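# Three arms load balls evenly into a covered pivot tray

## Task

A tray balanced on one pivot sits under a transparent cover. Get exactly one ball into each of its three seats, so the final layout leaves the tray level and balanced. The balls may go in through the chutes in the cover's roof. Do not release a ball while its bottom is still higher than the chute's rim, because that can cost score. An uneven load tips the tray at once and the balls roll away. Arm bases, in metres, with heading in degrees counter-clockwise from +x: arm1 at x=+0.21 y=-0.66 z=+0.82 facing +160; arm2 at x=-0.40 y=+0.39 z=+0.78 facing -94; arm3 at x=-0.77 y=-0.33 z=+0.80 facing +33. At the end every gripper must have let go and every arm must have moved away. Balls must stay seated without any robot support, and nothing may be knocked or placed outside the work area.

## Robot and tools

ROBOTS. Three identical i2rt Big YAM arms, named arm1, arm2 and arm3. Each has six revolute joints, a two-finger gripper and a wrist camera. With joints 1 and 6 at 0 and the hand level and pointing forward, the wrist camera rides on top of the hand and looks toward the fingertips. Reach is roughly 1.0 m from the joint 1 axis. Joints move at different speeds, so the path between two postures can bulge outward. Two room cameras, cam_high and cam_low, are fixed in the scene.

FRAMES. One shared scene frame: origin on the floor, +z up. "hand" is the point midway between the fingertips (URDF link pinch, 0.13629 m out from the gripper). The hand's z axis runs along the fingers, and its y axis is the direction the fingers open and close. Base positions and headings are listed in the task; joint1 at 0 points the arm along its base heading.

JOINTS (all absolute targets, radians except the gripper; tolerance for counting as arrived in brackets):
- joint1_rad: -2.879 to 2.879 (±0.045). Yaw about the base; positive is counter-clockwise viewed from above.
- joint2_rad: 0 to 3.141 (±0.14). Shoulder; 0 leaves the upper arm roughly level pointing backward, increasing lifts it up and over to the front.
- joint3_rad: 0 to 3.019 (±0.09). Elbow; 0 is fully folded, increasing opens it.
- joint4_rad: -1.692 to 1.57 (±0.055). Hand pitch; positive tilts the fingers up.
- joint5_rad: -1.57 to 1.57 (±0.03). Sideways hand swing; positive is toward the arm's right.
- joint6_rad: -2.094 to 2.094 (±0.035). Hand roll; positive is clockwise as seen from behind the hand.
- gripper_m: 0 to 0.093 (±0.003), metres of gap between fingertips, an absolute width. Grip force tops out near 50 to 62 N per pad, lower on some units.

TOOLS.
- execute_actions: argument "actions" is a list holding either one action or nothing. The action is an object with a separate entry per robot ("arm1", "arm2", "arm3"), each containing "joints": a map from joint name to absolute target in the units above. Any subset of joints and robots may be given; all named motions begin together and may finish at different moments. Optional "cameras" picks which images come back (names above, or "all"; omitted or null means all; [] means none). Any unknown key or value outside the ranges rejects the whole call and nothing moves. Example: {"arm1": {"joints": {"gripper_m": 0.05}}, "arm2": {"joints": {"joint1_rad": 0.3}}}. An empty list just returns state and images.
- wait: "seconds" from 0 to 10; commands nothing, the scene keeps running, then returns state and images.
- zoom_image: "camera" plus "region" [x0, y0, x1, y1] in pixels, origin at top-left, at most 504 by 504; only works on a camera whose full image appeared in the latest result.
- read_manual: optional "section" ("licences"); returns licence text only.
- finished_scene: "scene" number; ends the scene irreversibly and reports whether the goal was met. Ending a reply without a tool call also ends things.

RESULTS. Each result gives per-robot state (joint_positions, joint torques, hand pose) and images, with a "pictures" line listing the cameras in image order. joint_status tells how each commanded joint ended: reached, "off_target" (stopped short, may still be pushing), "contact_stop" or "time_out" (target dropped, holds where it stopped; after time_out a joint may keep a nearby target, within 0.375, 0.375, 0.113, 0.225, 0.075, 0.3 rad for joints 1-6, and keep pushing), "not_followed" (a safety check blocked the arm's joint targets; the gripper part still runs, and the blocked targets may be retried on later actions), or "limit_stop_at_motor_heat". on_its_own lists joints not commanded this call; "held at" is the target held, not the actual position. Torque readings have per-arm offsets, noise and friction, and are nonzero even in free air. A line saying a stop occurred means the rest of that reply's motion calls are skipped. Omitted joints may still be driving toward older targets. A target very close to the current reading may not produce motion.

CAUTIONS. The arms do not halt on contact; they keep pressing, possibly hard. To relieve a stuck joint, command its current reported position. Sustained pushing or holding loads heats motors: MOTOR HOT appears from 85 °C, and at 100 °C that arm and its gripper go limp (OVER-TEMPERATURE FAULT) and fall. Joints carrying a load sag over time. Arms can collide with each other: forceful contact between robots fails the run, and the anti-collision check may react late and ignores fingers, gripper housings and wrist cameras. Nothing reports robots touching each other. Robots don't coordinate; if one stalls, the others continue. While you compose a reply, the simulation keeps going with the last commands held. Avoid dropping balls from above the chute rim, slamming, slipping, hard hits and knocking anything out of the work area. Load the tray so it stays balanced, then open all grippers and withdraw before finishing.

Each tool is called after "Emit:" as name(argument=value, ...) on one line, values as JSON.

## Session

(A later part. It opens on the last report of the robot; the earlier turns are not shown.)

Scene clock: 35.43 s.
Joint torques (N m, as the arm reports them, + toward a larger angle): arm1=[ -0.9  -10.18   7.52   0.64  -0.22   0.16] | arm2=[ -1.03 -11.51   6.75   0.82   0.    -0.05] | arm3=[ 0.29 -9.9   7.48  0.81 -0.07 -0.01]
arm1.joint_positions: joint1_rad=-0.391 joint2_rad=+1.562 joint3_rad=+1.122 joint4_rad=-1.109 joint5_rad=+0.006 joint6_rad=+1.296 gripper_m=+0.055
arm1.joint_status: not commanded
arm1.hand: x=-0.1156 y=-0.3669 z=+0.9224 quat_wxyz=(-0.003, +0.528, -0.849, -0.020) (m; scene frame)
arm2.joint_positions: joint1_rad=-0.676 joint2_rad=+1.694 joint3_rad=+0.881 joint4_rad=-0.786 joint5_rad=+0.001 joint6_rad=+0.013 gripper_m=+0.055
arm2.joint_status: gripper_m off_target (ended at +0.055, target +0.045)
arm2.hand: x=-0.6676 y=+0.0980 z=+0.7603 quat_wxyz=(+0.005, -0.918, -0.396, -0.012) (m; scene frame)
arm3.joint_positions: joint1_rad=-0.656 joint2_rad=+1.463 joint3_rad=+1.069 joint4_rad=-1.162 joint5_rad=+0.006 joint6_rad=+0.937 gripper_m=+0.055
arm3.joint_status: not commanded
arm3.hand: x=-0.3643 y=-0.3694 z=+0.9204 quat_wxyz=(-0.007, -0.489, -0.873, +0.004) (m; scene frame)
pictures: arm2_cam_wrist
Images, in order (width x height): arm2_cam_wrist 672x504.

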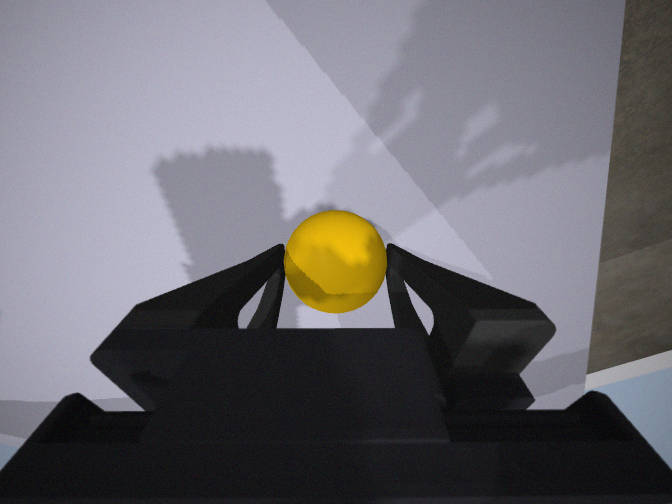

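Emit:
execute_actions(actions=[{"arm2":{"joints":{"joint2_rad":1.369,"joint3_rad":1.27,"joint4_rad":-1.443,"joint6_rad":1.86}}}], cameras=[])

Emit:
execute_actions(actions=[{"arm2":{"joints":{"joint1_rad":0.361,"joint2_rad":1.80,"joint3_rad":1.79,"joint4_rad":-1.5}}}], cameras=["arm2_cam_wrist","cam_low","cam_high"])

Emit:
zoom_image(camera="cam_low", region=[200, 130, 440, 270])

Scene clock: 39.63 s.
Joint torques (N m, as the arm reports them, + toward a larger angle): arm1=[ -0.94 -10.06   7.52   0.62  -0.23   0.16] | arm2=[ -1.05 -11.26  10.21  -0.17   0.09   0.28] | arm3=[ -0.47 -10.34   7.61   0.72  -0.04   0.01]
arm1.joint_positions: joint1_rad=-0.391 joint2_rad=+1.562 joint3_rad=+1.122 joint4_rad=-1.109 joint5_rad=+0.006 joint6_rad=+1.296 gripper_m=+0.055
arm1.joint_status: not commanded
arm1.hand: x=-0.1156 y=-0.3669 z=+0.9224 quat_wxyz=(-0.003, +0.528, -0.849, -0.020) (m; scene frame)
arm2.joint_positions: joint1_rad=-0.676 joint2_rad=+1.377 joint3_rad=+1.259 joint4_rad=-1.432 joint5_rad=+0.001 joint6_rad=+1.846 gripper_m=+0.055
arm2.joint_status: all done
arm2.hand: x=-0.6736 y=+0.0926 z=+1.0099 quat_wxyz=(-0.011, -0.873, +0.487, +0.002) (m; scene frame)
arm3.joint_positions: joint1_rad=-0.656 joint2_rad=+1.463 joint3_rad=+1.069 joint4_rad=-1.162 joint5_rad=+0.006 joint6_rad=+0.937 gripper_m=+0.055
arm3.joint_status: not commanded
arm3.hand: x=-0.3643 y=-0.3694 z=+0.9204 quat_wxyz=(-0.007, -0.489, -0.873, +0.004) (m; scene frame)
pictures: none
No camera images: the call's "cameras" was empty. Leave "cameras" out to get every camera's image.

Scene clock: 41.40 s.
Joint torques (N m, as the arm reports them, + toward a larger angle): arm1=[ -0.94 -10.09   7.53   0.64  -0.22   0.16] | arm2=[ -0.87 -20.11  13.59   0.04   0.24   0.25] | arm3=[ 0.17 -9.9   7.55  0.77 -0.07 -0.02]
arm1.joint_positions: joint1_rad=-0.391 joint2_rad=+1.562 joint3_rad=+1.122 joint4_rad=-1.109 joint5_rad=+0.006 joint6_rad=+1.296 gripper_m=+0.055
arm1.joint_status: not commanded
arm1.hand: x=-0.1156 y=-0.3669 z=+0.9224 quat_wxyz=(-0.003, +0.528, -0.849, -0.020) (m; scene frame)
arm2.joint_positions: joint1_rad=+0.366 joint2_rad=+1.819 joint3_rad=+1.741 joint4_rad=-1.495 joint5_rad=-0.002 joint6_rad=+1.847 gripper_m=+0.055
arm2.joint_status: all done
arm2.hand: x=-0.2375 y=-0.1492 z=+0.9920 quat_wxyz=(+0.000, -1.000, -0.011, -0.001) (m; scene frame)
arm3.joint_positions: joint1_rad=-0.656 joint2_rad=+1.463 joint3_rad=+1.069 joint4_rad=-1.162 joint5_rad=+0.006 joint6_rad=+0.937 gripper_m=+0.055
arm3.joint_status: not commanded
arm3.hand: x=-0.3643 y=-0.3694 z=+0.9204 quat_wxyz=(-0.007, -0.489, -0.873, +0.004) (m; scene frame)
pictures: arm2_cam_wrist, cam_high, cam_low
Images, in order (width x height): arm2_cam_wrist 672x504, cam_high 672x504, cam_low 672x504.

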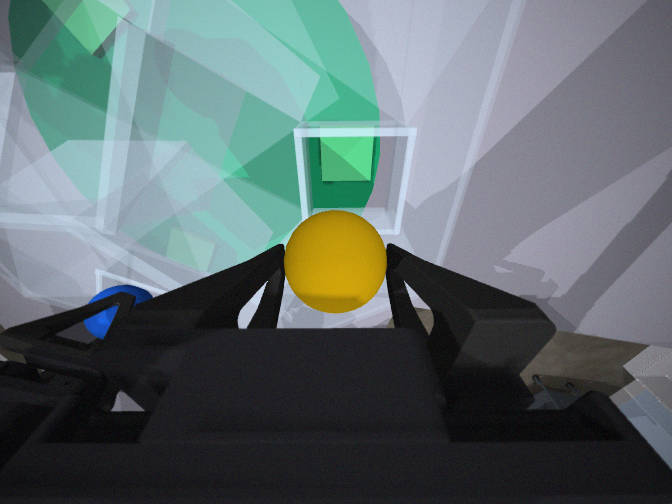

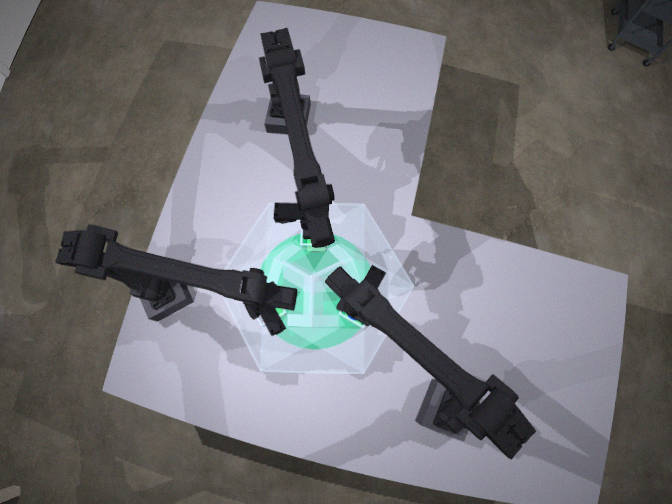

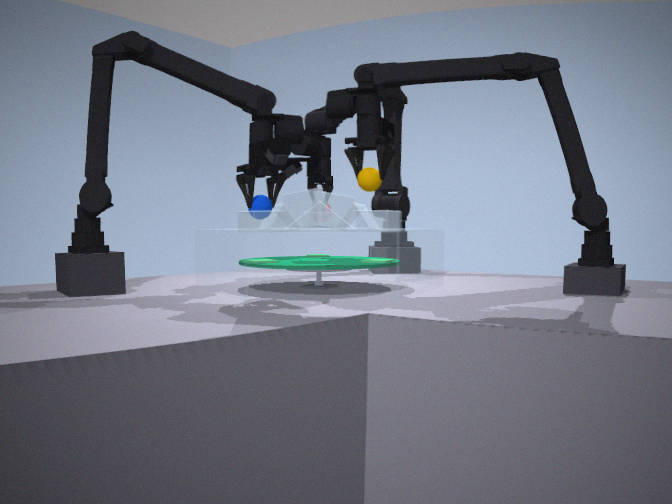

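Region (200, 130, 440, 270) of cam_low's 672x504 image, scaled by 2.100, with more detail than that image has; it fills the top 294 rows of this view, and the rest is white.

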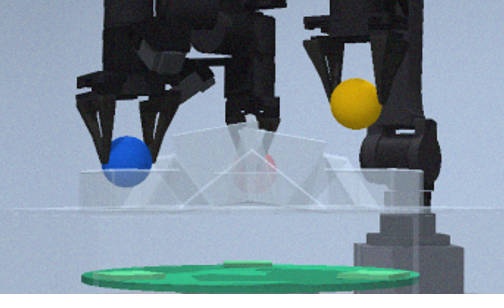

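Emit:
execute_actions(actions=[{"arm2":{"joints":{"joint1_rad":0.375,"joint3_rad":1.565,"joint4_rad":-1.305}}}], cameras=["arm2_cam_wrist","cam_low"])

Emit:
zoom_image(camera="cam_low", region=[200, 130, 440, 270])

Scene clock: 44.40 s.
Joint torques (N m, as the arm reports them, + toward a larger angle): arm1=[ -0.98 -10.09   7.52   0.6   -0.23   0.16] | arm2=[  0.15 -18.4    9.82   0.98   0.     0.25] | arm3=[  0.12 -10.22   7.71   0.64  -0.11   0.02]
arm1.joint_positions: joint1_rad=-0.391 joint2_rad=+1.562 joint3_rad=+1.122 joint4_rad=-1.109 joint5_rad=+0.006 joint6_rad=+1.296 gripper_m=+0.055
arm1.joint_status: not commanded
arm1.hand: x=-0.1156 y=-0.3669 z=+0.9224 quat_wxyz=(-0.003, +0.528, -0.849, -0.020) (m; scene frame)
arm2.joint_positions: joint1_rad=+0.366 joint2_rad=+1.807 joint3_rad=+1.556 joint4_rad=-1.320 joint5_rad=+0.004 joint6_rad=+1.847 gripper_m=+0.055
arm2.joint_status: all done
arm2.hand: x=-0.2427 y=-0.1358 z=+0.9288 quat_wxyz=(-0.002, -1.000, -0.011, +0.001) (m; scene frame)
arm3.joint_positions: joint1_rad=-0.656 joint2_rad=+1.463 joint3_rad=+1.069 joint4_rad=-1.162 joint5_rad=+0.006 joint6_rad=+0.937 gripper_m=+0.055
arm3.joint_status: not commanded
arm3.hand: x=-0.3643 y=-0.3694 z=+0.9204 quat_wxyz=(-0.007, -0.489, -0.873, +0.004) (m; scene frame)
pictures: arm2_cam_wrist, cam_low
Images, in order (width x height): arm2_cam_wrist 672x504, cam_low 672x504.

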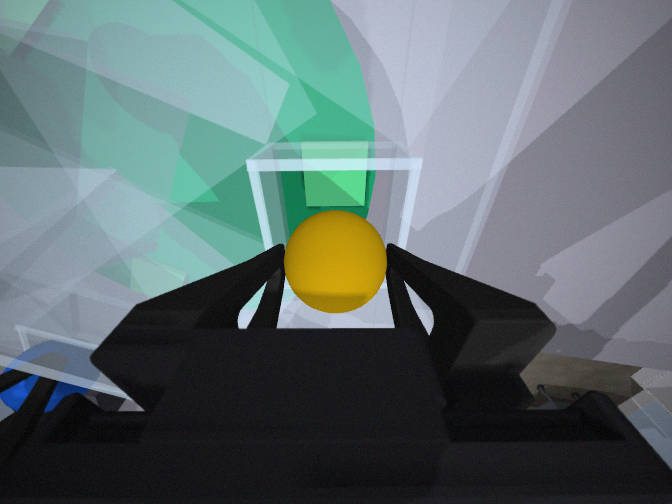

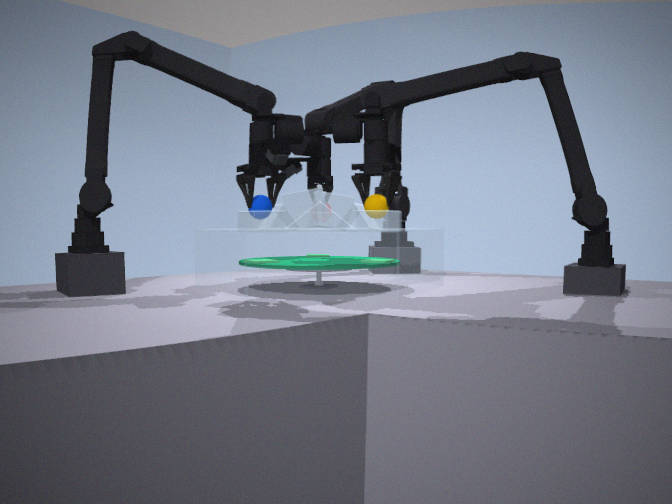

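Region (200, 130, 440, 270) of cam_low's 672x504 image, scaled by 2.100, with more detail than that image has; it fills the top 294 rows of this view, and the rest is white.

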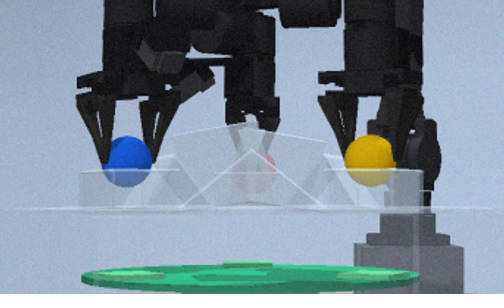

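Emit:
execute_actions(actions=[{"arm1":{"joints":{"gripper_m":0.066}},"arm2":{"joints":{"gripper_m":0.066}},"arm3":{"joints":{"gripper_m":0.066}}}], cameras=["cam_low"])

Emit:
execute_actions(actions=[{"arm1":{"joints":{"joint2_rad":1.1}},"arm2":{"joints":{"joint2_rad":1.3}},"arm3":{"joints":{"joint2_rad":1.0}}}], cameras=["cam_low","cam_high"])

Scene clock: 45.77 s.
Joint torques (N m, as the arm reports them, + toward a larger angle): arm1=[ -0.88 -10.38   7.53   0.64  -0.09   0.16] | arm2=[  0.31 -18.42   9.8    0.75   0.03   0.25] | arm3=[ -0.08 -10.35   7.91   0.81  -0.12   0.01]
arm1.joint_positions: joint1_rad=-0.391 joint2_rad=+1.562 joint3_rad=+1.122 joint4_rad=-1.108 joint5_rad=+0.002 joint6_rad=+1.296 gripper_m=+0.066
arm1.joint_status: all done
arm1.hand: x=-0.1161 y=-0.3673 z=+0.9224 quat_wxyz=(-0.001, +0.528, -0.849, -0.019) (m; scene frame)
arm2.joint_positions: joint1_rad=+0.366 joint2_rad=+1.806 joint3_rad=+1.556 joint4_rad=-1.316 joint5_rad=+0.003 joint6_rad=+1.847 gripper_m=+0.066
arm2.joint_status: all done
arm2.hand: x=-0.2421 y=-0.1366 z=+0.9290 quat_wxyz=(-0.004, -1.000, -0.012, +0.000) (m; scene frame)
arm3.joint_positions: joint1_rad=-0.659 joint2_rad=+1.462 joint3_rad=+1.066 joint4_rad=-1.162 joint5_rad=+0.007 joint6_rad=+0.935 gripper_m=+0.066
arm3.joint_status: all done
arm3.hand: x=-0.3658 y=-0.3707 z=+0.9196 quat_wxyz=(-0.006, -0.489, -0.872, +0.005) (m; scene frame)
pictures: cam_low
Images, in order (width x height): cam_low 672x504.

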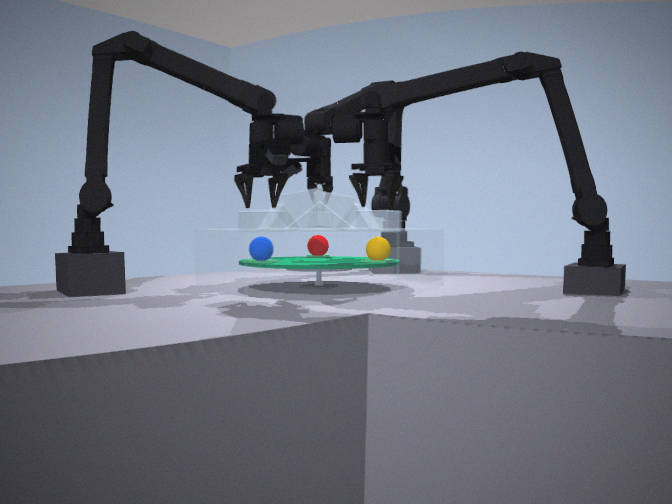

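Scene clock: 47.30 s.
Joint torques (N m, as the arm reports them, + toward a larger angle): arm1=[-0.91 -5.6   9.33  1.32 -0.09  0.12] | arm2=[  0.34 -10.15  10.7    1.63   0.03   0.2 ] | arm3=[ 0.03 -3.96  9.38  1.42 -0.01 -0.02]
arm1.joint_positions: joint1_rad=-0.391 joint2_rad=+1.101 joint3_rad=+1.119 joint4_rad=-1.107 joint5_rad=+0.002 joint6_rad=+1.296 gripper_m=+0.066
arm1.joint_status: all done
arm1.hand: x=-0.0927 y=-0.3910 z=+1.1085 quat_wxyz=(+0.063, +0.513, -0.823, -0.237) (m; scene frame)
arm2.joint_positions: joint1_rad=+0.366 joint2_rad=+1.304 joint3_rad=+1.556 joint4_rad=-1.314 joint5_rad=+0.003 joint6_rad=+1.847 gripper_m=+0.066
arm2.joint_status: all done
arm2.hand: x=-0.2630 y=-0.0689 z=+1.1806 quat_wxyz=(-0.243, -0.967, -0.011, -0.071) (m; scene frame)
arm3.joint_positions: joint1_rad=-0.659 joint2_rad=+0.994 joint3_rad=+1.063 joint4_rad=-1.162 joint5_rad=+0.004 joint6_rad=+0.935 gripper_m=+0.066
arm3.joint_status: all done
arm3.hand: x=-0.4019 y=-0.3660 z=+1.0915 quat_wxyz=(-0.215, -0.475, -0.848, -0.092) (m; scene frame)
pictures: cam_high, cam_low
Images, in order (width x height): cam_high 672x504, cam_low 672x504.

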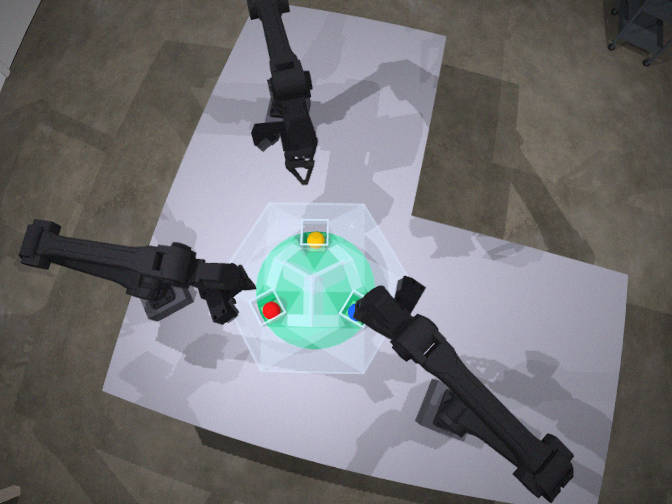

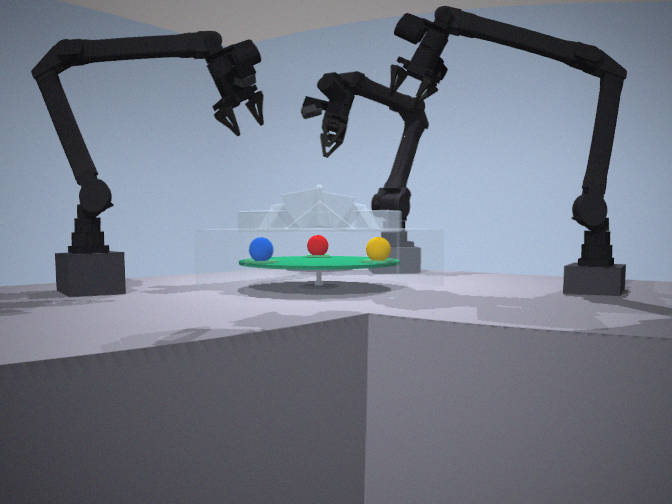

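Emit:
finished_scene(scene=1)

The scene is finished: the task was done.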